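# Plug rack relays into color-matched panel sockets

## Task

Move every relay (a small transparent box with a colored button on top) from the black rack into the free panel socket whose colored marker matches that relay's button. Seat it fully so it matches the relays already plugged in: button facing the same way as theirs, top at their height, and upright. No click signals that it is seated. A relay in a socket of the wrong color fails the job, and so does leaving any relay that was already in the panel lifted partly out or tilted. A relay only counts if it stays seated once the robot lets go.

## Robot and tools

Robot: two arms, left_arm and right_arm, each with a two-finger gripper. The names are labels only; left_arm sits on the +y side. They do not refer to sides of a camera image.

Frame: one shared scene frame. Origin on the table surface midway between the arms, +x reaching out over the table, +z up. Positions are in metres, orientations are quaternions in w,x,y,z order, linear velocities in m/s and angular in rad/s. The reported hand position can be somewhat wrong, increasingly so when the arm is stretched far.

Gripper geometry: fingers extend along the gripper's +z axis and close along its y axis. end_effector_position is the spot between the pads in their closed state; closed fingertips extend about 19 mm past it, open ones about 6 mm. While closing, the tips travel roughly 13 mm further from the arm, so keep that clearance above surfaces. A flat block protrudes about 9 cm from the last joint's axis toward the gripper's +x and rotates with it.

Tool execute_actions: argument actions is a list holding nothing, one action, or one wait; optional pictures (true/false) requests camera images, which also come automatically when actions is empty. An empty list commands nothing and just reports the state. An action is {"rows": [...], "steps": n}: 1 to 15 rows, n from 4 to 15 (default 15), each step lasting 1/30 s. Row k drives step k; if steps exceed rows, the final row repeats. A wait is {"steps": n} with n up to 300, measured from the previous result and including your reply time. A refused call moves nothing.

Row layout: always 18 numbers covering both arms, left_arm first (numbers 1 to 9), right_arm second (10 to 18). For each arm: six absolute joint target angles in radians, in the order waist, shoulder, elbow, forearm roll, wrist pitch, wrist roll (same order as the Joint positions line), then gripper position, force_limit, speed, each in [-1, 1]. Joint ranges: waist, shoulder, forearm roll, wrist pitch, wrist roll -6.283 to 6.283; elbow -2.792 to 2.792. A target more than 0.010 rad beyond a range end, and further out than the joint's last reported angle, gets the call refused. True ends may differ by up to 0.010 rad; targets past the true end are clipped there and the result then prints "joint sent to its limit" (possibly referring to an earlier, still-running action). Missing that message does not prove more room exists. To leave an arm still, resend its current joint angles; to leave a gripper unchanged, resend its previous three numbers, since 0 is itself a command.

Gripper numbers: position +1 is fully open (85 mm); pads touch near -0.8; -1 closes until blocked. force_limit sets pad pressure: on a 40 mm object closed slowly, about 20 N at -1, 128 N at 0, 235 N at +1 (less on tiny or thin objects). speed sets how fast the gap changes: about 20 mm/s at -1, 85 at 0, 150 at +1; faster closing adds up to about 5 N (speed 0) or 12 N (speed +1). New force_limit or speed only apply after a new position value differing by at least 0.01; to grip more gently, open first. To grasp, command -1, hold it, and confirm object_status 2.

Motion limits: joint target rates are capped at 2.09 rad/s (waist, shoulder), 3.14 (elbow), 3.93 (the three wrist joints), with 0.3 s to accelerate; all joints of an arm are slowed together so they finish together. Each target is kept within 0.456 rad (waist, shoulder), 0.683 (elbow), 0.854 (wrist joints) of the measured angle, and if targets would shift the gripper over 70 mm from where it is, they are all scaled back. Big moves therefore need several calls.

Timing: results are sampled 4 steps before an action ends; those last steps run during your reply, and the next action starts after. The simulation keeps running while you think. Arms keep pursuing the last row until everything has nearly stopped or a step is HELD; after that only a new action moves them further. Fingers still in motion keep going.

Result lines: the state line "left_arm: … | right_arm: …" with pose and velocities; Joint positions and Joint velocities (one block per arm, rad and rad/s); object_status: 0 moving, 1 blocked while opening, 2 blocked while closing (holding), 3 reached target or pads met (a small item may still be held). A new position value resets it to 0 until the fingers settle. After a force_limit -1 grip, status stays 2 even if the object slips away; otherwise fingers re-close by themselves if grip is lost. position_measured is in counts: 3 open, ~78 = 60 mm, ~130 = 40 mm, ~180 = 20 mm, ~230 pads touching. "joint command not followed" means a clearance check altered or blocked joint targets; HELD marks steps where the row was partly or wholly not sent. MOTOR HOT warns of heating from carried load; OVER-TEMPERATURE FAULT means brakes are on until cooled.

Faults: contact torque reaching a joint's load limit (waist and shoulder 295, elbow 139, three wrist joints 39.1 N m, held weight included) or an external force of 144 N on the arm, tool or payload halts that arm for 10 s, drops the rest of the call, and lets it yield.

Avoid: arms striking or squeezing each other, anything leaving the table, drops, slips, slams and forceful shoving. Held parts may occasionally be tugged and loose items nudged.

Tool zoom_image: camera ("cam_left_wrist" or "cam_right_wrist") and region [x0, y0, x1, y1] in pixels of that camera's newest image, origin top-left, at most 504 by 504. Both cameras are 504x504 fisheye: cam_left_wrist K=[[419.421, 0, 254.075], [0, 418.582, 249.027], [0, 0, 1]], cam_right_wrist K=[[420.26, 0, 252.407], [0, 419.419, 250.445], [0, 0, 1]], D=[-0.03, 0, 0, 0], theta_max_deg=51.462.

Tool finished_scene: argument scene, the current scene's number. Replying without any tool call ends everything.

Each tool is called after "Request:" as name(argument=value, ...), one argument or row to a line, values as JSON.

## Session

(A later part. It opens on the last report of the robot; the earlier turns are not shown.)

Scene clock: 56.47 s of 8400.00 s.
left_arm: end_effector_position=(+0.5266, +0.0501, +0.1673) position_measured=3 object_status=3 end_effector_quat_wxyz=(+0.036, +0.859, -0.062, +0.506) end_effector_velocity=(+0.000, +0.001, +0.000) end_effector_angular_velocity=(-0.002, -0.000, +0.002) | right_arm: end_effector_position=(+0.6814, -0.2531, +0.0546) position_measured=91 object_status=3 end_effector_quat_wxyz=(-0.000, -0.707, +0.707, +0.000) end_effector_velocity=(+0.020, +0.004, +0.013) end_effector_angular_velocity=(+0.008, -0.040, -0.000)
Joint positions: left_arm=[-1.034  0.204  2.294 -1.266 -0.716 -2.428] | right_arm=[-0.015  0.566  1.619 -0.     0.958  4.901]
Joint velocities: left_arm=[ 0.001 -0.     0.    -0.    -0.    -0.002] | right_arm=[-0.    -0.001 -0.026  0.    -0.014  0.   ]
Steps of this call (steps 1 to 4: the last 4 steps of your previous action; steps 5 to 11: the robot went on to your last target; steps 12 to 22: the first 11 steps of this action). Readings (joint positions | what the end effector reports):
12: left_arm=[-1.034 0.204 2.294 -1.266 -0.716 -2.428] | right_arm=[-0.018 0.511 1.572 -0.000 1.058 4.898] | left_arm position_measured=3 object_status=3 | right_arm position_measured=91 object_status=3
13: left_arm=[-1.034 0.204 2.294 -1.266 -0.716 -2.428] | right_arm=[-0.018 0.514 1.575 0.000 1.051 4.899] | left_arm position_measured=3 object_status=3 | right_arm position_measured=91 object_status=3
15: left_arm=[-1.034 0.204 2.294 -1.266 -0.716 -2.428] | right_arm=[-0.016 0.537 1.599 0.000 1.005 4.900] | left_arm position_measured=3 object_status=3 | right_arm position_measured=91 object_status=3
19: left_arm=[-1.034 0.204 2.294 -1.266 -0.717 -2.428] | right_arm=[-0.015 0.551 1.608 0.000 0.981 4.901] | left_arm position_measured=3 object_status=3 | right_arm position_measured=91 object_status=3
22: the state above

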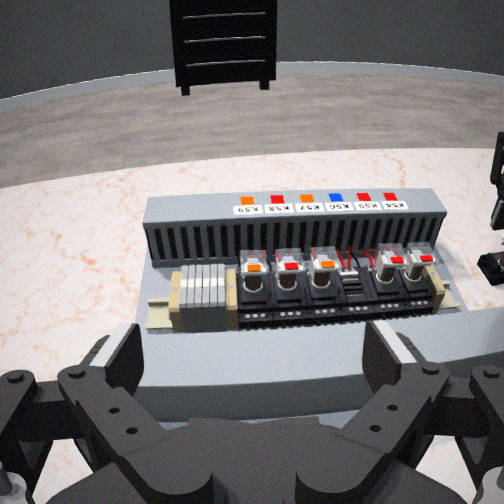

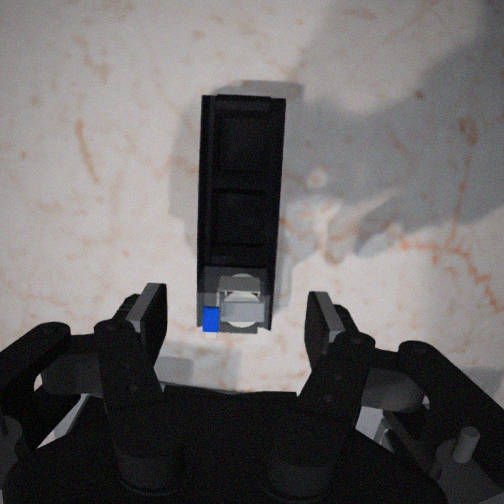

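Request:
execute_actions(
  actions=[
    {"rows":[[-1.0337,0.2039,2.2943,-1.266,-0.7165,-2.428,1,0,0,-0.0154,0.5654,1.6188,0,0.9574,4.9010,-1,-0.6,0]],"steps":15},
  ],
)

Request:
execute_actions(
  actions=[
    {"rows":[[-1.0337,0.2039,2.2943,-1.266,-0.7165,-2.428,1,0,0,-0.0154,0.5654,1.6188,0,0.9574,4.9010,-1,-0.6,0]],"steps":8},
  ],
  pictures=true,
)

Request:
zoom_image(
  camera="cam_right_wrist",
  region=[160,200,330,400],
)

Scene clock: 56.97 s of 8400.00 s.
left_arm: end_effector_position=(+0.5266, +0.0501, +0.1673) position_measured=3 object_status=3 end_effector_quat_wxyz=(+0.036, +0.859, -0.062, +0.506) end_effector_velocity=(+0.001, +0.001, +0.000) end_effector_angular_velocity=(+0.000, -0.001, +0.003) | right_arm: end_effector_position=(+0.6818, -0.2531, +0.0550) position_measured=151 object_status=0 end_effector_quat_wxyz=(+0.000, -0.707, +0.707, -0.000) end_effector_velocity=(-0.000, -0.000, -0.001) end_effector_angular_velocity=(-0.000, +0.001, -0.000)
Joint positions: left_arm=[-1.034  0.204  2.294 -1.266 -0.716 -2.428] | right_arm=[-0.015  0.565  1.619 -0.     0.957  4.901]
Joint velocities: left_arm=[ 0.001 -0.     0.     0.    -0.002 -0.   ] | right_arm=[-0.     0.001  0.    -0.     0.     0.   ]
Steps of this call (steps 1 to 4: the last 4 steps of your previous action; steps 5 to 15: the first 11 steps of this action). Readings (joint positions | what the end effector reports):
5: left_arm=[-1.034 0.204 2.294 -1.266 -0.716 -2.428] | right_arm=[-0.015 0.566 1.619 -0.000 0.957 4.901] | left_arm position_measured=3 object_status=3 | right_arm position_measured=91 object_status=0
6: left_arm=[-1.034 0.204 2.294 -1.266 -0.716 -2.428] | right_arm=[-0.015 0.566 1.619 -0.000 0.957 4.901] | left_arm position_measured=3 object_status=3 | right_arm position_measured=92 object_status=0
8: left_arm=[-1.034 0.204 2.294 -1.266 -0.716 -2.428] | right_arm=[-0.015 0.566 1.619 -0.000 0.957 4.901] | left_arm position_measured=3 object_status=3 | right_arm position_measured=101 object_status=0
12: left_arm=[-1.034 0.204 2.294 -1.266 -0.716 -2.428] | right_arm=[-0.015 0.565 1.619 -0.000 0.957 4.901] | left_arm position_measured=3 object_status=3 | right_arm position_measured=129 object_status=0
15: the state above

Scene clock: 57.23 s of 8400.00 s.
left_arm: end_effector_position=(+0.5266, +0.0501, +0.1673) position_measured=3 object_status=3 end_effector_quat_wxyz=(+0.036, +0.859, -0.062, +0.506) end_effector_velocity=(-0.000, -0.000, -0.000) end_effector_angular_velocity=(+0.001, +0.000, -0.002) | right_arm: end_effector_position=(+0.6818, -0.2531, +0.0551) position_measured=165 object_status=2 end_effector_quat_wxyz=(+0.000, -0.707, +0.707, -0.000) end_effector_velocity=(+0.000, -0.000, -0.000) end_effector_angular_velocity=(-0.000, +0.000, -0.000)
Joint positions: left_arm=[-1.034  0.204  2.294 -1.266 -0.716 -2.428] | right_arm=[-0.015  0.565  1.619 -0.     0.957  4.901]
Joint velocities: left_arm=[-0.001  0.    -0.    -0.     0.     0.001] | right_arm=[-0.  0.  0. -0. -0. -0.]
Steps of this call (steps 1 to 4: the last 4 steps of your previous action; steps 5 to 8: the first 4 steps of this action). Readings (joint positions | what the end effector reports):
5: left_arm=[-1.034 0.204 2.294 -1.266 -0.716 -2.428] | right_arm=[-0.015 0.565 1.619 -0.000 0.957 4.901] | left_arm position_measured=3 object_status=3 | right_arm position_measured=165 object_status=0
6: left_arm=[-1.034 0.204 2.294 -1.266 -0.716 -2.428] | right_arm=[-0.015 0.565 1.619 -0.000 0.957 4.901] | left_arm position_measured=3 object_status=3 | right_arm position_measured=165 object_status=0
8: the state above

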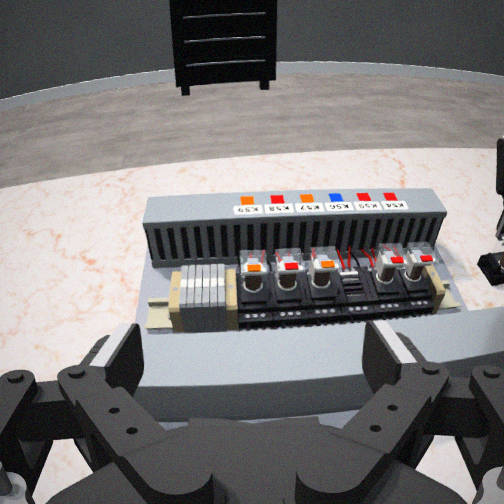

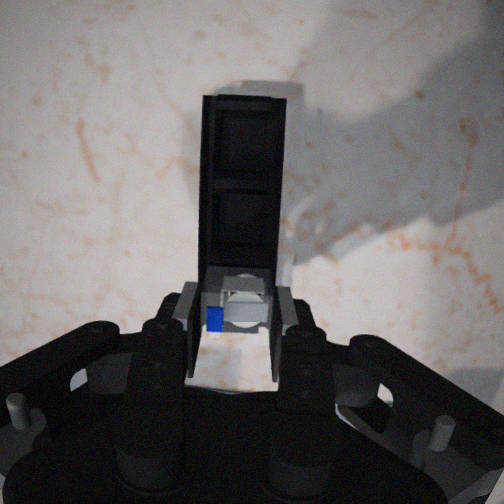

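Region (160, 200, 330, 400) of cam_right_wrist's 504x504 image, scaled by 2.520, with more detail than that image has; it fills the left 428 columns of this view, and the rest is white.

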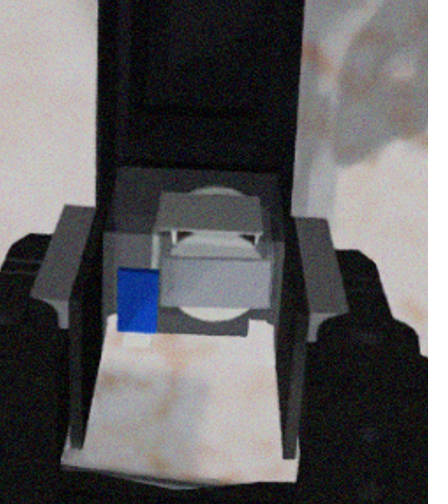

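Request:
execute_actions(
  actions=[
    {"rows":[[-1.0337,0.2039,2.2943,-1.266,-0.7165,-2.428,1,0,0,-0.0154,0.5472,1.6065,0,0.9879,4.9010,-1,-0.6,0],[-1.0337,0.2039,2.2943,-1.266,-0.7165,-2.428,1,0,0,-0.0154,0.5472,1.6065,0,0.9879,4.9010,-1,-0.6,0],[-1.0337,0.2039,2.2943,-1.266,-0.7165,-2.428,1,0,0,-0.0154,0.5472,1.6065,0,0.9879,4.9010,-1,-0.6,0],[-1.0337,0.2039,2.2943,-1.266,-0.7165,-2.428,1,0,0,-0.0154,0.5472,1.6065,0,0.9879,4.9010,-1,-0.6,0],[-1.0337,0.2039,2.2943,-1.266,-0.7165,-2.428,1,0,0,-0.0154,0.4661,1.5234,0,1.1521,4.9010,-1,-0.6,0],[-1.0337,0.2039,2.2943,-1.266,-0.7165,-2.428,1,0,0,-0.0154,0.4661,1.5234,0,1.1521,4.9010,-1,-0.6,0],[-1.0337,0.2039,2.2943,-1.266,-0.7165,-2.428,1,0,0,-0.0154,0.4661,1.5234,0,1.1521,4.9010,-1,-0.6,0],[-1.0337,0.2039,2.2943,-1.266,-0.7165,-2.428,1,0,0,-0.0154,0.4661,1.5234,0,1.1521,4.9010,-1,-0.6,0],[-1.0337,0.2039,2.2943,-1.266,-0.7165,-2.428,1,0,0,-0.0154,0.4661,1.5234,0,1.1521,4.9010,-1,-0.6,0],[-1.0337,0.2039,2.2943,-1.266,-0.7165,-2.428,1,0,0,-0.0154,0.4661,1.5234,0,1.1521,4.9010,-1,-0.6,0],[-1.0337,0.2039,2.2943,-1.266,-0.7165,-2.428,1,0,0,0.2165,0.5451,1.3981,0,1.1984,2.1365,-1,-0.6,0]],"steps":15},
  ],
)

Request:
execute_actions(
  actions=[
    {"rows":[[-1.0337,0.2039,2.2943,-1.266,-0.7165,-2.428,1,0,0,0.2165,0.5451,1.3981,0,1.1984,2.1365,-1,-0.6,0]],"steps":15},
  ],
)

Request:
execute_actions(
  actions=[
    {"rows":[[-1.0337,0.2039,2.2943,-1.266,-0.7165,-2.428,1,0,0,0.2165,0.5451,1.3981,0,1.1984,2.1365,-1,-0.6,0]],"steps":15},
  ],
)

Request:
execute_actions(
  actions=[
    {"rows":[[-1.0337,0.2039,2.2943,-1.266,-0.7165,-2.428,1,0,0,0.2165,0.5998,1.4649,0,1.0769,2.1365,-1,-0.6,0]],"steps":15},
  ],
  pictures=true,
)

Request:
zoom_image(
  camera="cam_right_wrist",
  region=[160,200,330,400],
)

Scene clock: 58.20 s of 8400.00 s.
left_arm: end_effector_position=(+0.5266, +0.0501, +0.1673) position_measured=3 object_status=3 end_effector_quat_wxyz=(+0.036, +0.859, -0.062, +0.506) end_effector_velocity=(-0.000, -0.000, -0.000) end_effector_angular_velocity=(+0.001, +0.001, -0.001) | right_arm: end_effector_position=(+0.6828, -0.2529, +0.1718) position_measured=165 object_status=2 end_effector_quat_wxyz=(+0.001, -0.707, +0.707, -0.000) end_effector_velocity=(-0.007, +0.009, +0.378) end_effector_angular_velocity=(+0.011, -0.052, +0.022)
Joint positions: left_arm=[-1.034  0.204  2.294 -1.266 -0.716 -2.428] | right_arm=[-0.015  0.472  1.53   0.     1.138  4.901]
Joint velocities: left_arm=[ 0.     0.     0.    -0.     0.001  0.001] | right_arm=[ 0.012 -0.285 -0.301  0.001  0.532 -0.01 ]
Steps of this call (steps 1 to 4: the last 4 steps of your previous action; steps 5 to 15: the robot went on to your last target; steps 16 to 18: nothing new was sent; steps 19 to 29: the first 11 steps of this action). Readings (joint positions | what the end effector reports):
19: left_arm=[-1.034 0.204 2.294 -1.266 -0.716 -2.428] | right_arm=[-0.015 0.565 1.619 -0.000 0.957 4.901] | left_arm position_measured=3 object_status=3 | right_arm position_measured=165 object_status=2
20: left_arm=[-1.034 0.204 2.294 -1.266 -0.716 -2.428] | right_arm=[-0.015 0.562 1.617 -0.000 0.963 4.901] | left_arm position_measured=3 object_status=3 | right_arm position_measured=165 object_status=2
22: left_arm=[-1.034 0.204 2.294 -1.266 -0.716 -2.428] | right_arm=[-0.015 0.548 1.606 0.000 0.986 4.901] | left_arm position_measured=3 object_status=3 | right_arm position_measured=165 object_status=2
26: left_arm=[-1.034 0.204 2.294 -1.266 -0.716 -2.428] | right_arm=[-0.015 0.518 1.575 -0.000 1.049 4.901] | left_arm position_measured=3 object_status=3 | right_arm position_measured=165 object_status=2
29: the state above

Scene clock: 58.70 s of 8400.00 s.
left_arm: end_effector_position=(+0.5266, +0.0501, +0.1673) position_measured=3 object_status=3 end_effector_quat_wxyz=(+0.036, +0.859, -0.062, +0.506) end_effector_velocity=(+0.000, -0.000, +0.000) end_effector_angular_velocity=(+0.001, -0.001, -0.001) | right_arm: end_effector_position=(+0.6752, -0.0930, +0.1822) position_measured=165 object_status=2 end_effector_quat_wxyz=(-0.001, +0.995, -0.103, +0.002) end_effector_velocity=(-0.046, +0.226, -0.014) end_effector_angular_velocity=(-0.026, +0.021, +4.067)
Joint positions: left_arm=[-1.034  0.204  2.294 -1.266 -0.716 -2.428] | right_arm=[0.176 0.531 1.417 0.    1.189 3.729]
Joint velocities: left_arm=[-0.    -0.    -0.     0.    -0.001  0.001] | right_arm=[ 0.272  0.098 -0.13  -0.     0.061 -3.795]
Steps of this call (steps 1 to 4: the last 4 steps of your previous action; steps 5 to 15: the first 11 steps of this action). Readings (joint positions | what the end effector reports):
5: left_arm=[-1.034 0.204 2.294 -1.266 -0.716 -2.428] | right_arm=[0.032 0.478 1.487 0.000 1.157 4.725] | left_arm position_measured=3 object_status=3 | right_arm position_measured=165 object_status=2
6: left_arm=[-1.034 0.204 2.294 -1.266 -0.716 -2.428] | right_arm=[0.050 0.485 1.478 0.000 1.161 4.650] | left_arm position_measured=3 object_status=3 | right_arm position_measured=165 object_status=2
8: left_arm=[-1.034 0.204 2.294 -1.266 -0.717 -2.428] | right_arm=[0.083 0.497 1.462 0.000 1.168 4.490] | left_arm position_measured=3 object_status=3 | right_arm position_measured=165 object_status=2
12: left_arm=[-1.034 0.204 2.294 -1.266 -0.716 -2.428] | right_arm=[0.142 0.518 1.434 0.000 1.182 4.101] | left_arm position_measured=3 object_status=3 | right_arm position_measured=165 object_status=2
15: the state above

Scene clock: 59.20 s of 8400.00 s.
left_arm: end_effector_position=(+0.5266, +0.0501, +0.1673) position_measured=3 object_status=3 end_effector_quat_wxyz=(+0.036, +0.859, -0.062, +0.506) end_effector_velocity=(-0.000, -0.001, +0.000) end_effector_angular_velocity=(-0.000, -0.000, -0.002) | right_arm: end_effector_position=(+0.6678, -0.0598, +0.1801) position_measured=165 object_status=2 end_effector_quat_wxyz=(+0.000, +0.765, +0.644, +0.000) end_effector_velocity=(-0.001, +0.006, -0.001) end_effector_angular_velocity=(-0.000, +0.002, +0.796)
Joint positions: left_arm=[-1.034  0.204  2.294 -1.266 -0.717 -2.428] | right_arm=[0.216 0.545 1.398 0.    1.198 2.163]
Joint velocities: left_arm=[-0.001 -0.    -0.001 -0.     0.     0.   ] | right_arm=[ 0.007  0.004 -0.004  0.     0.002 -0.789]
Steps of this call (steps 1 to 4: the last 4 steps of your previous action; steps 5 to 15: the first 11 steps of this action). Readings (joint positions | what the end effector reports):
5: left_arm=[-1.034 0.204 2.294 -1.266 -0.716 -2.428] | right_arm=[0.204 0.541 1.404 0.000 1.196 3.087] | left_arm position_measured=3 object_status=3 | right_arm position_measured=165 object_status=2
6: left_arm=[-1.034 0.204 2.294 -1.266 -0.716 -2.428] | right_arm=[0.206 0.541 1.403 0.000 1.196 2.959] | left_arm position_measured=3 object_status=3 | right_arm position_measured=165 object_status=2
8: left_arm=[-1.034 0.204 2.294 -1.266 -0.716 -2.428] | right_arm=[0.210 0.543 1.401 0.000 1.197 2.704] | left_arm position_measured=3 object_status=3 | right_arm position_measured=165 object_status=2
12: left_arm=[-1.034 0.204 2.294 -1.266 -0.716 -2.428] | right_arm=[0.215 0.544 1.399 0.000 1.198 2.308] | left_arm position_measured=3 object_status=3 | right_arm position_measured=165 object_status=2
15: the state above

Scene clock: 59.70 s of 8400.00 s.
left_arm: end_effector_position=(+0.5266, +0.0501, +0.1673) position_measured=3 object_status=3 end_effector_quat_wxyz=(+0.036, +0.859, -0.062, +0.506) end_effector_velocity=(+0.000, +0.001, -0.000) end_effector_angular_velocity=(+0.000, -0.000, +0.002) | right_arm: end_effector_position=(+0.6679, -0.0596, +0.1000) position_measured=165 object_status=2 end_effector_quat_wxyz=(+0.000, +0.757, +0.654, -0.000) end_effector_velocity=(-0.001, -0.001, -0.000) end_effector_angular_velocity=(-0.000, +0.001, -0.000)
Joint positions: left_arm=[-1.034  0.204  2.294 -1.266 -0.716 -2.428] | right_arm=[ 0.217  0.6    1.465 -0.     1.077  2.137]
Joint velocities: left_arm=[ 0.001  0.     0.    -0.    -0.001 -0.001] | right_arm=[-0.    -0.001  0.004  0.    -0.001 -0.   ]
Steps of this call (steps 1 to 4: the last 4 steps of your previous action; steps 5 to 15: the first 11 steps of this action). Readings (joint positions | what the end effector reports):
5: left_arm=[-1.034 0.204 2.294 -1.266 -0.716 -2.428] | right_arm=[0.216 0.545 1.398 -0.000 1.198 2.137] | left_arm position_measured=3 object_status=3 | right_arm position_measured=165 object_status=2
6: left_arm=[-1.034 0.204 2.294 -1.266 -0.716 -2.428] | right_arm=[0.217 0.548 1.401 -0.000 1.192 2.137] | left_arm position_measured=3 object_status=3 | right_arm position_measured=165 object_status=2
8: left_arm=[-1.034 0.204 2.294 -1.266 -0.716 -2.428] | right_arm=[0.217 0.572 1.431 -0.000 1.138 2.137] | left_arm position_measured=3 object_status=3 | right_arm position_measured=165 object_status=2
12: left_arm=[-1.034 0.204 2.294 -1.266 -0.716 -2.428] | right_arm=[0.217 0.601 1.465 -0.000 1.077 2.137] | left_arm position_measured=3 object_status=3 | right_arm position_measured=165 object_status=2
15: the state above

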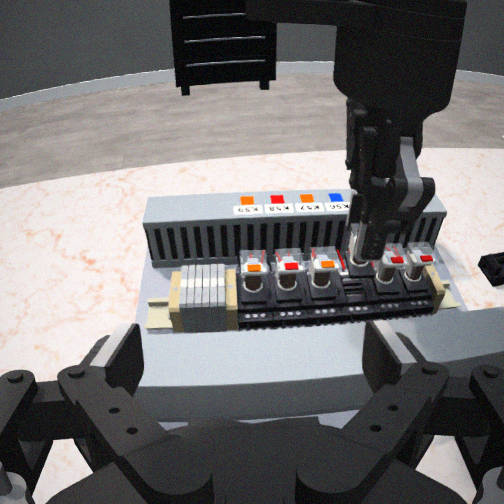

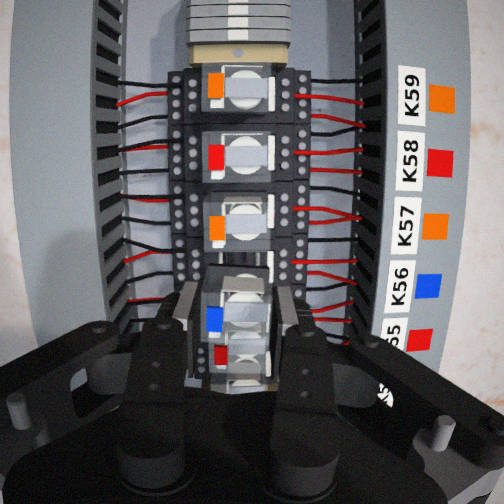

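Region (160, 200, 330, 400) of cam_right_wrist's 504x504 image, scaled by 2.520, with more detail than that image has; it fills the left 428 columns of this view, and the rest is white.

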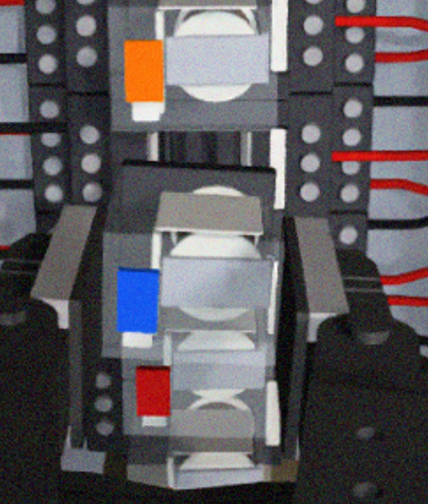

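Request:
execute_actions(
  actions=[
    {"rows":[[-1.0337,0.2039,2.2943,-1.266,-0.7165,-2.428,1,0,0,0.2165,0.6115,1.4754,0,1.0547,2.1365,-1,-0.6,0]],"steps":12},
  ],
  pictures=true,
)

Request:
zoom_image(
  camera="cam_right_wrist",
  region=[160,200,330,400],
)

Request:
zoom_image(
  camera="cam_left_wrist",
  region=[280,200,440,330],
)

Scene clock: 60.17 s of 8400.00 s.
left_arm: end_effector_position=(+0.5266, +0.0501, +0.1673) position_measured=3 object_status=3 end_effector_quat_wxyz=(+0.036, +0.859, -0.062, +0.506) end_effector_velocity=(-0.000, -0.001, +0.001) end_effector_angular_velocity=(+0.000, -0.002, -0.001) | right_arm: end_effector_position=(+0.6677, -0.0597, +0.0850) position_measured=165 object_status=2 end_effector_quat_wxyz=(-0.000, +0.757, +0.654, -0.000) end_effector_velocity=(+0.000, -0.001, +0.001) end_effector_angular_velocity=(+0.000, -0.001, -0.001)
Joint positions: left_arm=[-1.034  0.204  2.294 -1.266 -0.717 -2.428] | right_arm=[0.216 0.612 1.475 0.    1.055 2.136]
Joint velocities: left_arm=[-0.001 -0.    -0.    -0.    -0.002  0.   ] | right_arm=[-0.001 -0.002  0.001 -0.    -0.    -0.   ]
Steps of this call (steps 1 to 4: the last 4 steps of your previous action; steps 5 to 6: the robot went on to your last target; steps 7 to 14: the first 8 steps of this action). Readings (joint positions | what the end effector reports):
7: left_arm=[-1.034 0.204 2.294 -1.266 -0.716 -2.428] | right_arm=[0.217 0.600 1.465 0.000 1.077 2.137] | left_arm position_measured=3 object_status=3 | right_arm position_measured=165 object_status=2
8: left_arm=[-1.034 0.204 2.294 -1.266 -0.716 -2.428] | right_arm=[0.217 0.603 1.468 0.000 1.070 2.137] | left_arm position_measured=3 object_status=3 | right_arm position_measured=165 object_status=2
10: left_arm=[-1.034 0.204 2.294 -1.266 -0.716 -2.428] | right_arm=[0.216 0.612 1.476 0.000 1.055 2.137] | left_arm position_measured=3 object_status=3 | right_arm position_measured=165 object_status=2
14: the state above

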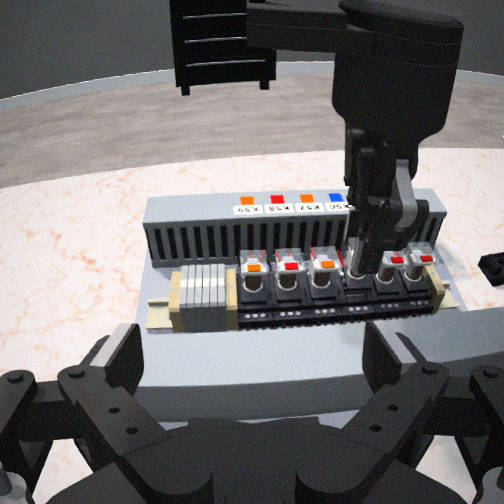

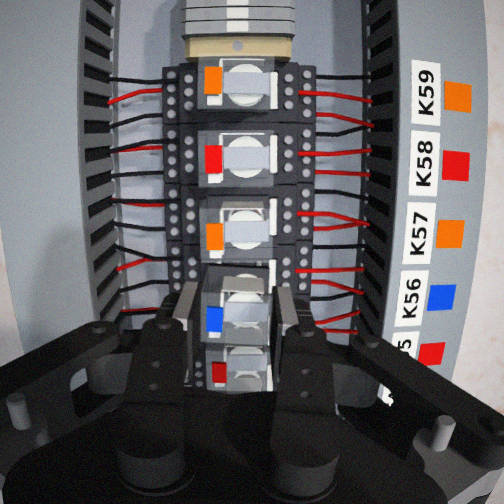

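Region (160, 200, 330, 400) of cam_right_wrist's 504x504 image, scaled by 2.520, with more detail than that image has; it fills the left 428 columns of this view, and the rest is white.

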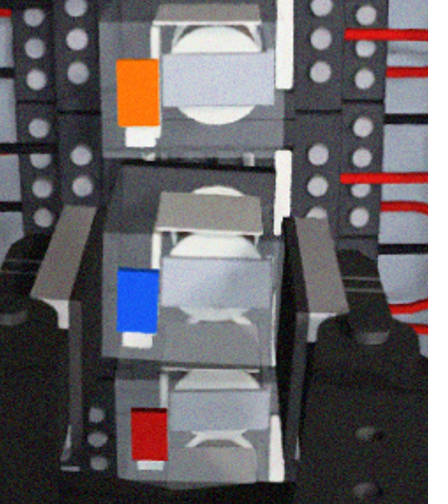

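Region (280, 200, 440, 330) of cam_left_wrist's 504x504 image, scaled by 3.150, with more detail than that image has; it fills the top 410 rows of this view, and the rest is white.

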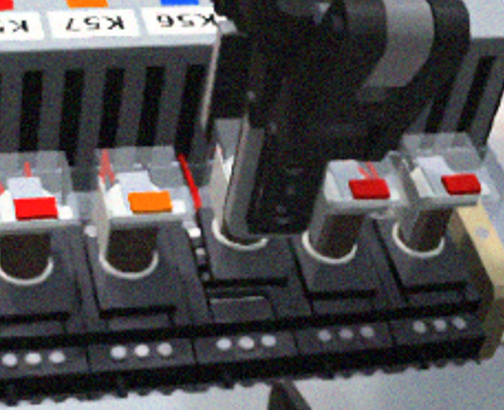

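Request:
execute_actions(
  actions=[],
)

Scene clock: 60.70 s of 8400.00 s.
left_arm: end_effector_position=(+0.5266, +0.0501, +0.1673) position_measured=3 object_status=3 end_effector_quat_wxyz=(+0.036, +0.859, -0.062, +0.506) end_effector_velocity=(-0.000, -0.000, -0.000) end_effector_angular_velocity=(-0.000, +0.000, +0.000) | right_arm: end_effector_position=(+0.6677, -0.0597, +0.0850) position_measured=165 object_status=2 end_effector_quat_wxyz=(-0.000, +0.757, +0.654, -0.000) end_effector_velocity=(+0.001, -0.001, -0.000) end_effector_angular_velocity=(-0.000, +0.000, -0.001)
Joint positions: left_arm=[-1.034  0.204  2.294 -1.266 -0.716 -2.428] | right_arm=[0.216 0.612 1.475 0.    1.055 2.136]
Joint velocities: left_arm=[-0.001  0.     0.    -0.    -0.001 -0.001] | right_arm=[-0.001  0.001 -0.     0.     0.    -0.   ]
Kept back: nothing.
Steps of this call (steps 1 to 4: the last 4 steps of your previous action; steps 5 to 15: the robot went on to your last target; step 16: nothing new was sent). Readings (joint positions | what the end effector reports):
1: left_arm=[-1.034 0.204 2.294 -1.266 -0.716 -2.428] | right_arm=[0.216 0.612 1.475 0.000 1.055 2.136] | left_arm position_measured=3 object_status=3 | right_arm position_measured=165 object_status=2
2: left_arm=[-1.034 0.204 2.294 -1.266 -0.716 -2.428] | right_arm=[0.216 0.612 1.475 0.000 1.055 2.137] | left_arm position_measured=3 object_status=3 | right_arm position_measured=165 object_status=2
4: left_arm=[-1.034 0.204 2.294 -1.266 -0.716 -2.428] | right_arm=[0.216 0.612 1.475 0.000 1.055 2.136] | left_arm position_measured=3 object_status=3 | right_arm position_measured=165 object_status=2
8: left_arm=[-1.034 0.204 2.294 -1.266 -0.716 -2.428] | right_arm=[0.216 0.612 1.475 0.000 1.055 2.136] | left_arm position_measured=3 object_status=3 | right_arm position_measured=165 object_status=2
16: the state above
All arms were judged still, so your last target was given up. Only a new action makes them travel on or press farther. Fingers that are still opening or closing keep moving.

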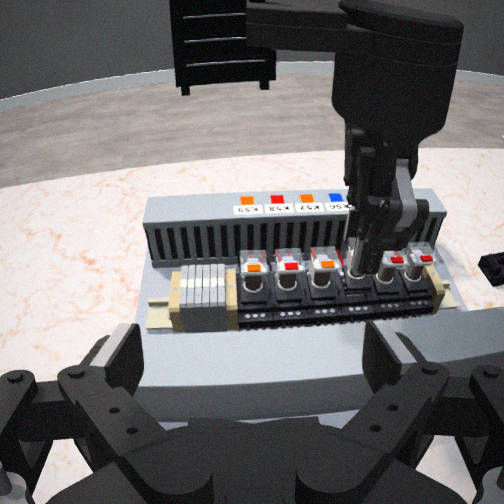

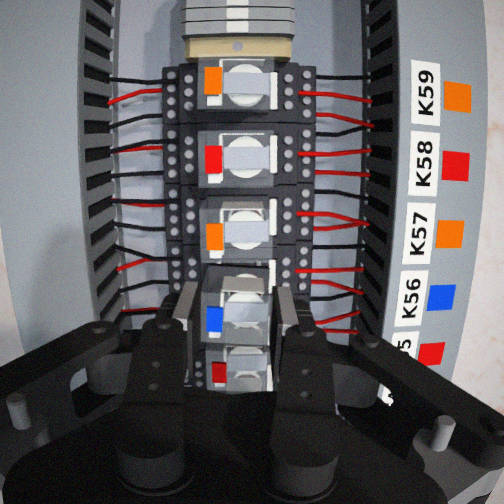

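Request:
execute_actions(
  actions=[
    {"rows":[[-1.0337,0.2039,2.2943,-1.266,-0.7165,-2.428,1,0,0,0.2165,0.6139,1.4774,0,1.0503,2.1365,-1,-0.6,0],[-1.0337,0.2039,2.2943,-1.266,-0.7165,-2.428,1,0,0,0.2165,0.6139,1.4774,0,1.0503,2.1365,-1,-0.6,0],[-1.0337,0.2039,2.2943,-1.266,-0.7165,-2.428,1,0,0,0.2165,0.6139,1.4774,0,1.0503,2.1365,-1,-0.6,0],[-1.0337,0.2039,2.2943,-1.266,-0.7165,-2.428,1,0,0,0.2165,0.6139,1.4774,0,1.0503,2.1365,-1,-0.6,0],[-1.0337,0.2039,2.2943,-1.266,-0.7165,-2.428,1,0,0,0.2165,0.6155,1.4788,0,1.0473,2.1365,-1,-0.6,0]],"steps":12},
  ],
  pictures=true,
)

Request:
zoom_image(
  camera="cam_right_wrist",
  region=[160,200,330,400],
)

Scene clock: 61.13 s of 8400.00 s.
left_arm: end_effector_position=(+0.5266, +0.0501, +0.1673) position_measured=3 object_status=3 end_effector_quat_wxyz=(+0.036, +0.859, -0.062, +0.506) end_effector_velocity=(-0.000, -0.001, +0.001) end_effector_angular_velocity=(-0.001, -0.001, -0.000) | right_arm: end_effector_position=(+0.6679, -0.0596, +0.0807) position_measured=165 object_status=2 end_effector_quat_wxyz=(+0.000, +0.757, +0.654, +0.000) end_effector_velocity=(-0.000, -0.000, -0.003) end_effector_angular_velocity=(-0.001, +0.002, +0.000)
Joint positions: left_arm=[-1.034  0.204  2.294 -1.266 -0.716 -2.428] | right_arm=[ 0.217  0.615  1.478 -0.     1.047  2.136]
Joint velocities: left_arm=[-0.001 -0.    -0.001 -0.    -0.    -0.001] | right_arm=[-0.     0.003  0.    -0.    -0.001  0.   ]
Steps of this call (steps 1 to 5: nothing new was sent; steps 6 to 13: the first 8 steps of this action). Readings (joint positions | what the end effector reports):
6: left_arm=[-1.034 0.204 2.294 -1.266 -0.716 -2.428] | right_arm=[0.216 0.612 1.475 0.000 1.054 2.137] | left_arm position_measured=3 object_status=3 | right_arm position_measured=165 object_status=2
7: left_arm=[-1.034 0.204 2.294 -1.266 -0.716 -2.428] | right_arm=[0.217 0.612 1.476 0.000 1.052 2.137] | left_arm position_measured=3 object_status=3 | right_arm position_measured=165 object_status=2
9: left_arm=[-1.034 0.204 2.294 -1.266 -0.716 -2.428] | right_arm=[0.217 0.613 1.477 -0.000 1.050 2.136] | left_arm position_measured=3 object_status=3 | right_arm position_measured=165 object_status=2
13: the state above

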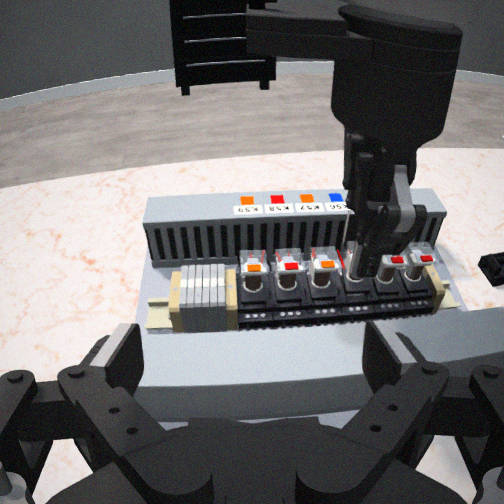

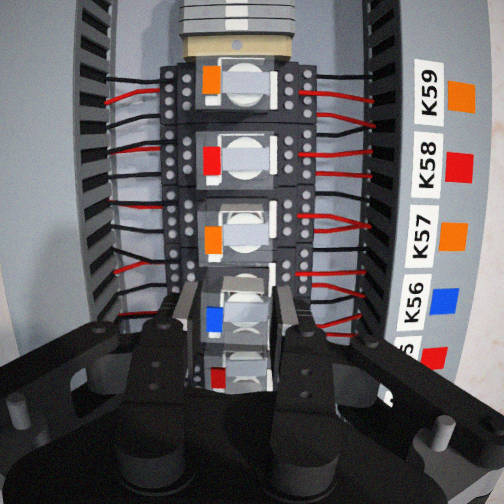

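Region (160, 200, 330, 400) of cam_right_wrist's 504x504 image, scaled by 2.520, with more detail than that image has; it fills the left 428 columns of this view, and the rest is white.

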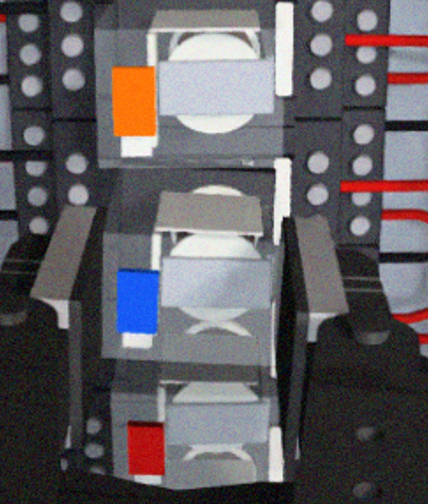

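Request:
execute_actions(
  actions=[
    {"rows":[[-1.0337,0.2039,2.2943,-1.266,-0.7165,-2.428,1,0,0,0.2165,0.6163,1.4794,0,1.0459,2.1365,-1,-0.6,0],[-1.0337,0.2039,2.2943,-1.266,-0.7165,-2.428,1,0,0,0.2165,0.6163,1.4794,0,1.0459,2.1365,-1,-0.6,0],[-1.0337,0.2039,2.2943,-1.266,-0.7165,-2.428,1,0,0,0.2165,0.6163,1.4794,0,1.0459,2.1365,-1,-0.6,0],[-1.0337,0.2039,2.2943,-1.266,-0.7165,-2.428,1,0,0,0.2165,0.6171,1.4801,0,1.0444,2.1365,-1,-0.6,0],[-1.0337,0.2039,2.2943,-1.266,-0.7165,-2.428,1,0,0,0.2165,0.6171,1.4801,0,1.0444,2.1365,-1,-0.6,0],[-1.0337,0.2039,2.2943,-1.266,-0.7165,-2.428,1,0,0,0.2165,0.6171,1.4801,0,1.0444,2.1365,-1,-0.6,0],[-1.0337,0.2039,2.2943,-1.266,-0.7165,-2.428,1,0,0,0.2165,0.6179,1.4808,0,1.0429,2.1365,-1,-0.6,0]],"steps":13},
  ],
  pictures=true,
)

Request:
zoom_image(
  camera="cam_right_wrist",
  region=[160,200,330,400],
)

Scene clock: 61.70 s of 8400.00 s.
left_arm: end_effector_position=(+0.5266, +0.0501, +0.1673) position_measured=3 object_status=3 end_effector_quat_wxyz=(+0.036, +0.859, -0.062, +0.506) end_effector_velocity=(-0.000, -0.000, +0.000) end_effector_angular_velocity=(-0.001, -0.000, -0.000) | right_arm: end_effector_position=(+0.6677, -0.0597, +0.0773) position_measured=165 object_status=2 end_effector_quat_wxyz=(+0.000, +0.757, +0.654, +0.000) end_effector_velocity=(-0.000, -0.000, -0.004) end_effector_angular_velocity=(-0.001, +0.001, +0.000)
Joint positions: left_arm=[-1.034  0.204  2.294 -1.266 -0.716 -2.428] | right_arm=[0.217 0.618 1.481 0.    1.043 2.136]
Joint velocities: left_arm=[-0.001 -0.     0.    -0.    -0.    -0.001] | right_arm=[-0.     0.004  0.002 -0.    -0.005 -0.   ]
Steps of this call (steps 1 to 4: the last 4 steps of your previous action; steps 5 to 8: the robot went on to your last target; steps 9 to 17: the first 9 steps of this action). Readings (joint positions | what the end effector reports):
9: left_arm=[-1.034 0.204 2.294 -1.266 -0.716 -2.428] | right_arm=[0.217 0.615 1.479 -0.000 1.047 2.136] | left_arm position_measured=3 object_status=3 | right_arm position_measured=165 object_status=2
10: left_arm=[-1.034 0.204 2.294 -1.266 -0.717 -2.428] | right_arm=[0.217 0.616 1.479 -0.000 1.046 2.136] | left_arm position_measured=3 object_status=3 | right_arm position_measured=165 object_status=2
12: left_arm=[-1.034 0.204 2.294 -1.266 -0.716 -2.428] | right_arm=[0.217 0.616 1.479 -0.000 1.046 2.136] | left_arm position_measured=3 object_status=3 | right_arm position_measured=165 object_status=2
16: left_arm=[-1.034 0.204 2.294 -1.266 -0.716 -2.428] | right_arm=[0.217 0.617 1.480 0.000 1.043 2.136] | left_arm position_measured=3 object_status=3 | right_arm position_measured=165 object_status=2
17: the state above

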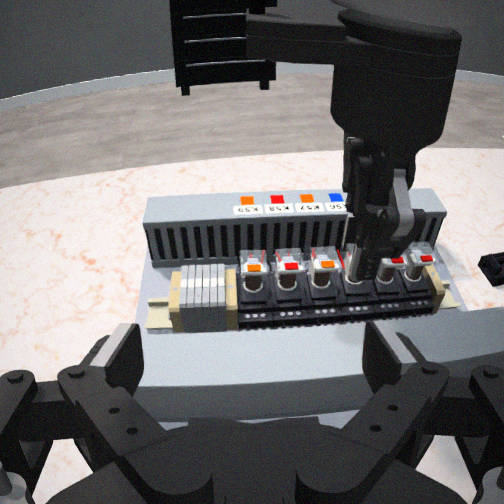

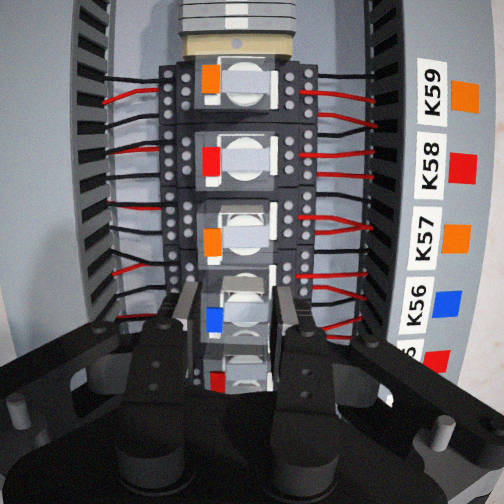

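Region (160, 200, 330, 400) of cam_right_wrist's 504x504 image, scaled by 2.520, with more detail than that image has; it fills the left 428 columns of this view, and the rest is white.

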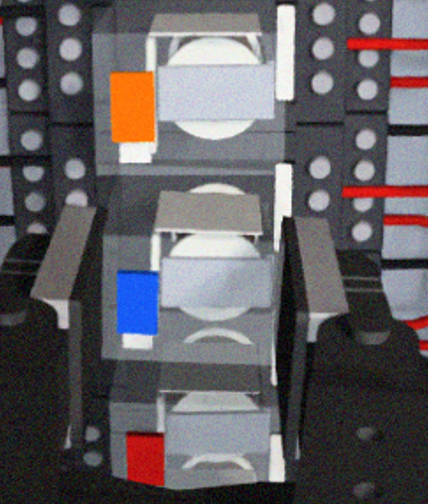

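Request:
execute_actions(
  actions=[
    {"rows":[[-1.0337,0.2039,2.2943,-1.266,-0.7165,-2.428,1,0,0,0.2165,0.6187,1.4815,0,1.0414,2.1365,-1,-0.6,0],[-1.0337,0.2039,2.2943,-1.266,-0.7165,-2.428,1,0,0,0.2165,0.6187,1.4815,0,1.0414,2.1365,-1,-0.6,0],[-1.0337,0.2039,2.2943,-1.266,-0.7165,-2.428,1,0,0,0.2165,0.6187,1.4815,0,1.0414,2.1365,-1,-0.6,0],[-1.0337,0.2039,2.2943,-1.266,-0.7165,-2.428,1,0,0,0.2165,0.6195,1.4822,0,1.0399,2.1365,-1,-0.6,0]],"steps":12},
  ],
  pictures=true,
)

Request:
zoom_image(
  camera="cam_right_wrist",
  region=[160,200,330,400],
)

Scene clock: 62.13 s of 8400.00 s.
left_arm: end_effector_position=(+0.5266, +0.0501, +0.1673) position_measured=3 object_status=3 end_effector_quat_wxyz=(+0.036, +0.859, -0.062, +0.506) end_effector_velocity=(-0.001, -0.001, -0.000) end_effector_angular_velocity=(+0.002, +0.001, -0.003) | right_arm: end_effector_position=(+0.6676, -0.0597, +0.0752) position_measured=165 object_status=2 end_effector_quat_wxyz=(+0.000, +0.757, +0.654, +0.000) end_effector_velocity=(-0.000, -0.000, -0.001) end_effector_angular_velocity=(-0.000, +0.001, -0.001)
Joint positions: left_arm=[-1.034  0.204  2.294 -1.266 -0.716 -2.428] | right_arm=[0.217 0.619 1.482 0.    1.04  2.136]
Joint velocities: left_arm=[-0.001 -0.     0.    -0.     0.001  0.002] | right_arm=[-0.     0.001  0.     0.    -0.     0.   ]
Steps of this call (steps 1 to 4: the last 4 steps of your previous action; step 5: the robot went on to your last target; steps 6 to 13: the first 8 steps of this action). Readings (joint positions | what the end effector reports):
6: left_arm=[-1.034 0.204 2.294 -1.266 -0.716 -2.428] | right_arm=[0.217 0.618 1.481 0.000 1.043 2.136] | left_arm position_measured=3 object_status=3 | right_arm position_measured=165 object_status=2
7: left_arm=[-1.034 0.204 2.294 -1.266 -0.716 -2.428] | right_arm=[0.217 0.618 1.481 0.000 1.042 2.136] | left_arm position_measured=3 object_status=3 | right_arm position_measured=165 object_status=2
9: left_arm=[-1.034 0.204 2.294 -1.266 -0.716 -2.428] | right_arm=[0.217 0.619 1.482 0.000 1.041 2.136] | left_arm position_measured=3 object_status=3 | right_arm position_measured=165 object_status=2
13: the state above

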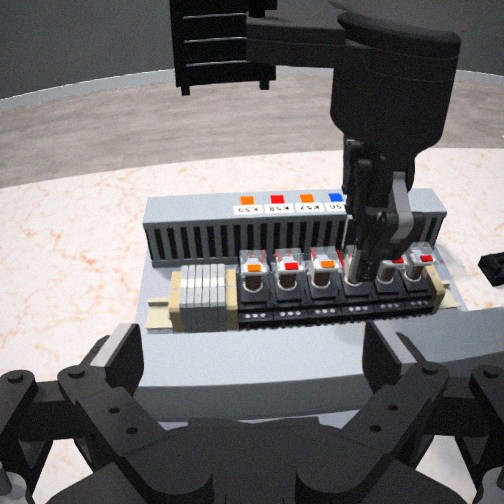

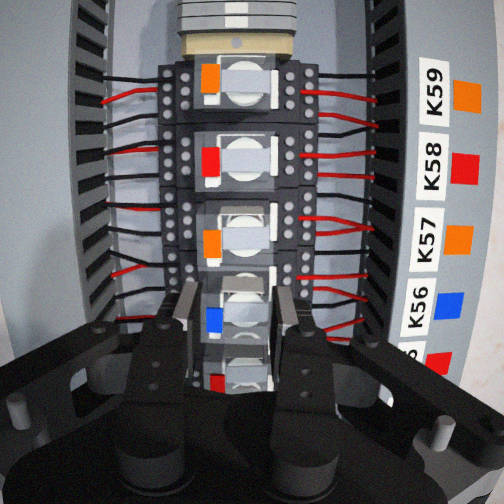

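Region (160, 200, 330, 400) of cam_right_wrist's 504x504 image, scaled by 2.520, with more detail than that image has; it fills the left 428 columns of this view, and the rest is white.

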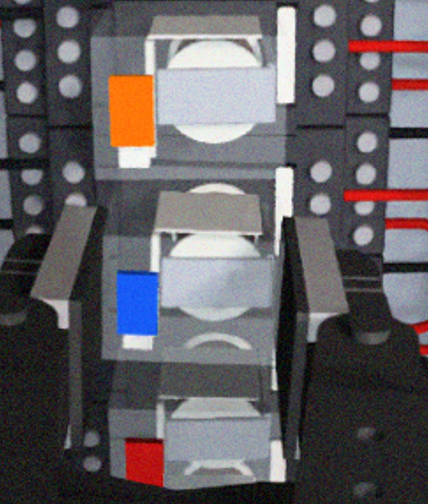

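Request:
execute_actions(
  actions=[
    {"rows":[[-1.0337,0.2039,2.2943,-1.266,-0.7165,-2.428,1,0,0,0.2165,0.6202,1.4828,0,1.0386,2.1365,-1,-0.6,0]],"steps":10},
  ],
  pictures=true,
)

Request:
zoom_image(
  camera="cam_right_wrist",
  region=[160,200,330,400],
)

Scene clock: 62.47 s of 8400.00 s.
left_arm: end_effector_position=(+0.5266, +0.0501, +0.1673) position_measured=3 object_status=3 end_effector_quat_wxyz=(+0.036, +0.859, -0.062, +0.506) end_effector_velocity=(+0.000, +0.001, -0.000) end_effector_angular_velocity=(+0.002, -0.001, +0.001) | right_arm: end_effector_position=(+0.6677, -0.0597, +0.0744) position_measured=165 object_status=2 end_effector_quat_wxyz=(+0.000, +0.757, +0.654, +0.000) end_effector_velocity=(-0.000, -0.001, -0.000) end_effector_angular_velocity=(-0.000, +0.000, -0.000)
Joint positions: left_arm=[-1.034  0.204  2.294 -1.266 -0.716 -2.428] | right_arm=[0.217 0.62  1.483 0.    1.039 2.136]
Joint velocities: left_arm=[ 0.001  0.     0.    -0.    -0.001  0.002] | right_arm=[-0.001  0.     0.001 -0.    -0.     0.   ]
Steps of this call (steps 1 to 4: the last 4 steps of your previous action; steps 5 to 10: the first 6 steps of this action). Readings (joint positions | what the end effector reports):
5: left_arm=[-1.034 0.204 2.294 -1.266 -0.716 -2.428] | right_arm=[0.217 0.619 1.482 0.000 1.040 2.136] | left_arm position_measured=3 object_status=3 | right_arm position_measured=165 object_status=2
6: left_arm=[-1.034 0.204 2.294 -1.266 -0.716 -2.428] | right_arm=[0.217 0.620 1.482 0.000 1.039 2.136] | left_arm position_measured=3 object_status=3 | right_arm position_measured=165 object_status=2
8: left_arm=[-1.034 0.204 2.294 -1.266 -0.716 -2.428] | right_arm=[0.217 0.620 1.483 0.000 1.039 2.136] | left_arm position_measured=3 object_status=3 | right_arm position_measured=165 object_status=2
10: the state above

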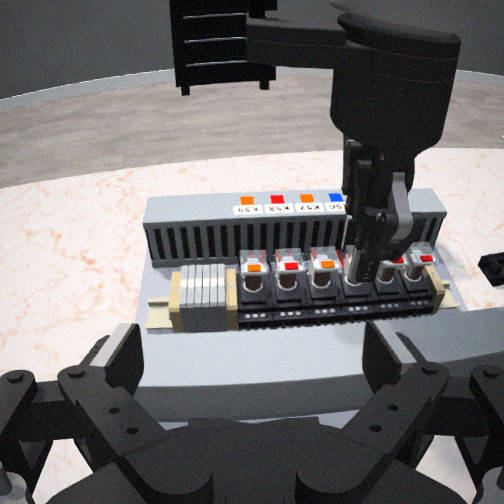

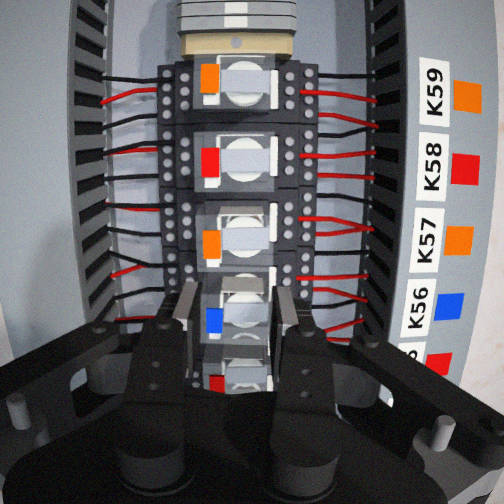

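Region (160, 200, 330, 400) of cam_right_wrist's 504x504 image, scaled by 2.520, with more detail than that image has; it fills the left 428 columns of this view, and the rest is white.

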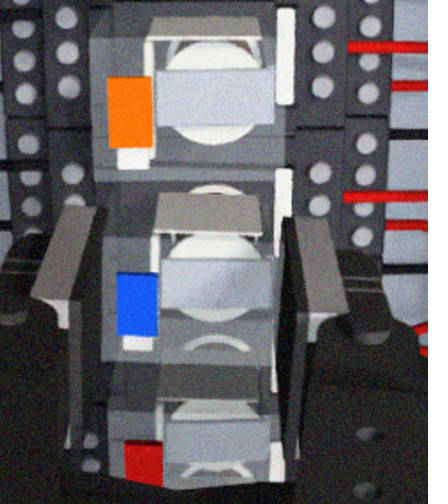

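Request:
execute_actions(
  actions=[
    {"rows":[[-1.0337,0.2039,2.2943,-1.266,-0.7165,-2.428,1,0,0,0.2165,0.6208,1.4833,0,1.0375,2.1365,-1,-0.6,0]],"steps":10},
  ],
  pictures=true,
)

Request:
zoom_image(
  camera="cam_right_wrist",
  region=[160,200,330,400],
)

Scene clock: 62.80 s of 8400.00 s.
left_arm: end_effector_position=(+0.5266, +0.0501, +0.1673) position_measured=3 object_status=3 end_effector_quat_wxyz=(+0.036, +0.859, -0.062, +0.506) end_effector_velocity=(+0.000, +0.000, +0.000) end_effector_angular_velocity=(-0.001, +0.000, +0.001) | right_arm: end_effector_position=(+0.6676, -0.0598, +0.0733) position_measured=165 object_status=2 end_effector_quat_wxyz=(-0.000, +0.757, +0.654, -0.000) end_effector_velocity=(-0.000, +0.000, -0.001) end_effector_angular_velocity=(-0.000, +0.001, +0.000)
Joint positions: left_arm=[-1.034  0.204  2.294 -1.266 -0.716 -2.428] | right_arm=[0.216 0.621 1.483 0.    1.037 2.136]
Joint velocities: left_arm=[ 0.    -0.    -0.     0.     0.    -0.001] | right_arm=[ 0.     0.001  0.     0.    -0.    -0.   ]
Steps of this call (steps 1 to 4: the last 4 steps of your previous action; steps 5 to 10: the first 6 steps of this action). Readings (joint positions | what the end effector reports):
5: left_arm=[-1.034 0.204 2.294 -1.266 -0.716 -2.428] | right_arm=[0.217 0.620 1.483 0.000 1.039 2.136] | left_arm position_measured=3 object_status=3 | right_arm position_measured=165 object_status=2
6: left_arm=[-1.034 0.204 2.294 -1.266 -0.716 -2.428] | right_arm=[0.217 0.620 1.483 0.000 1.038 2.136] | left_arm position_measured=3 object_status=3 | right_arm position_measured=165 object_status=2
8: left_arm=[-1.034 0.204 2.294 -1.266 -0.716 -2.428] | right_arm=[0.216 0.621 1.483 0.000 1.037 2.136] | left_arm position_measured=3 object_status=3 | right_arm position_measured=165 object_status=2
10: the state above

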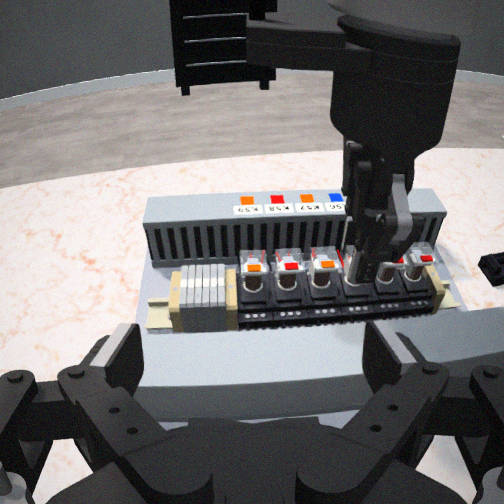

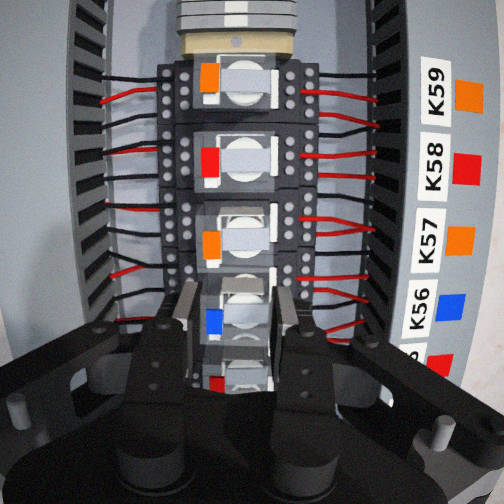

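Region (160, 200, 330, 400) of cam_right_wrist's 504x504 image, scaled by 2.520, with more detail than that image has; it fills the left 428 columns of this view, and the rest is white.

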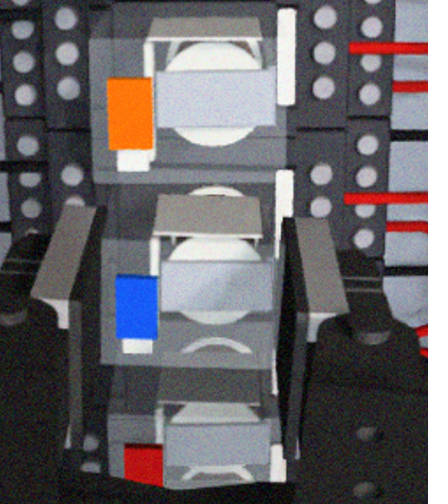

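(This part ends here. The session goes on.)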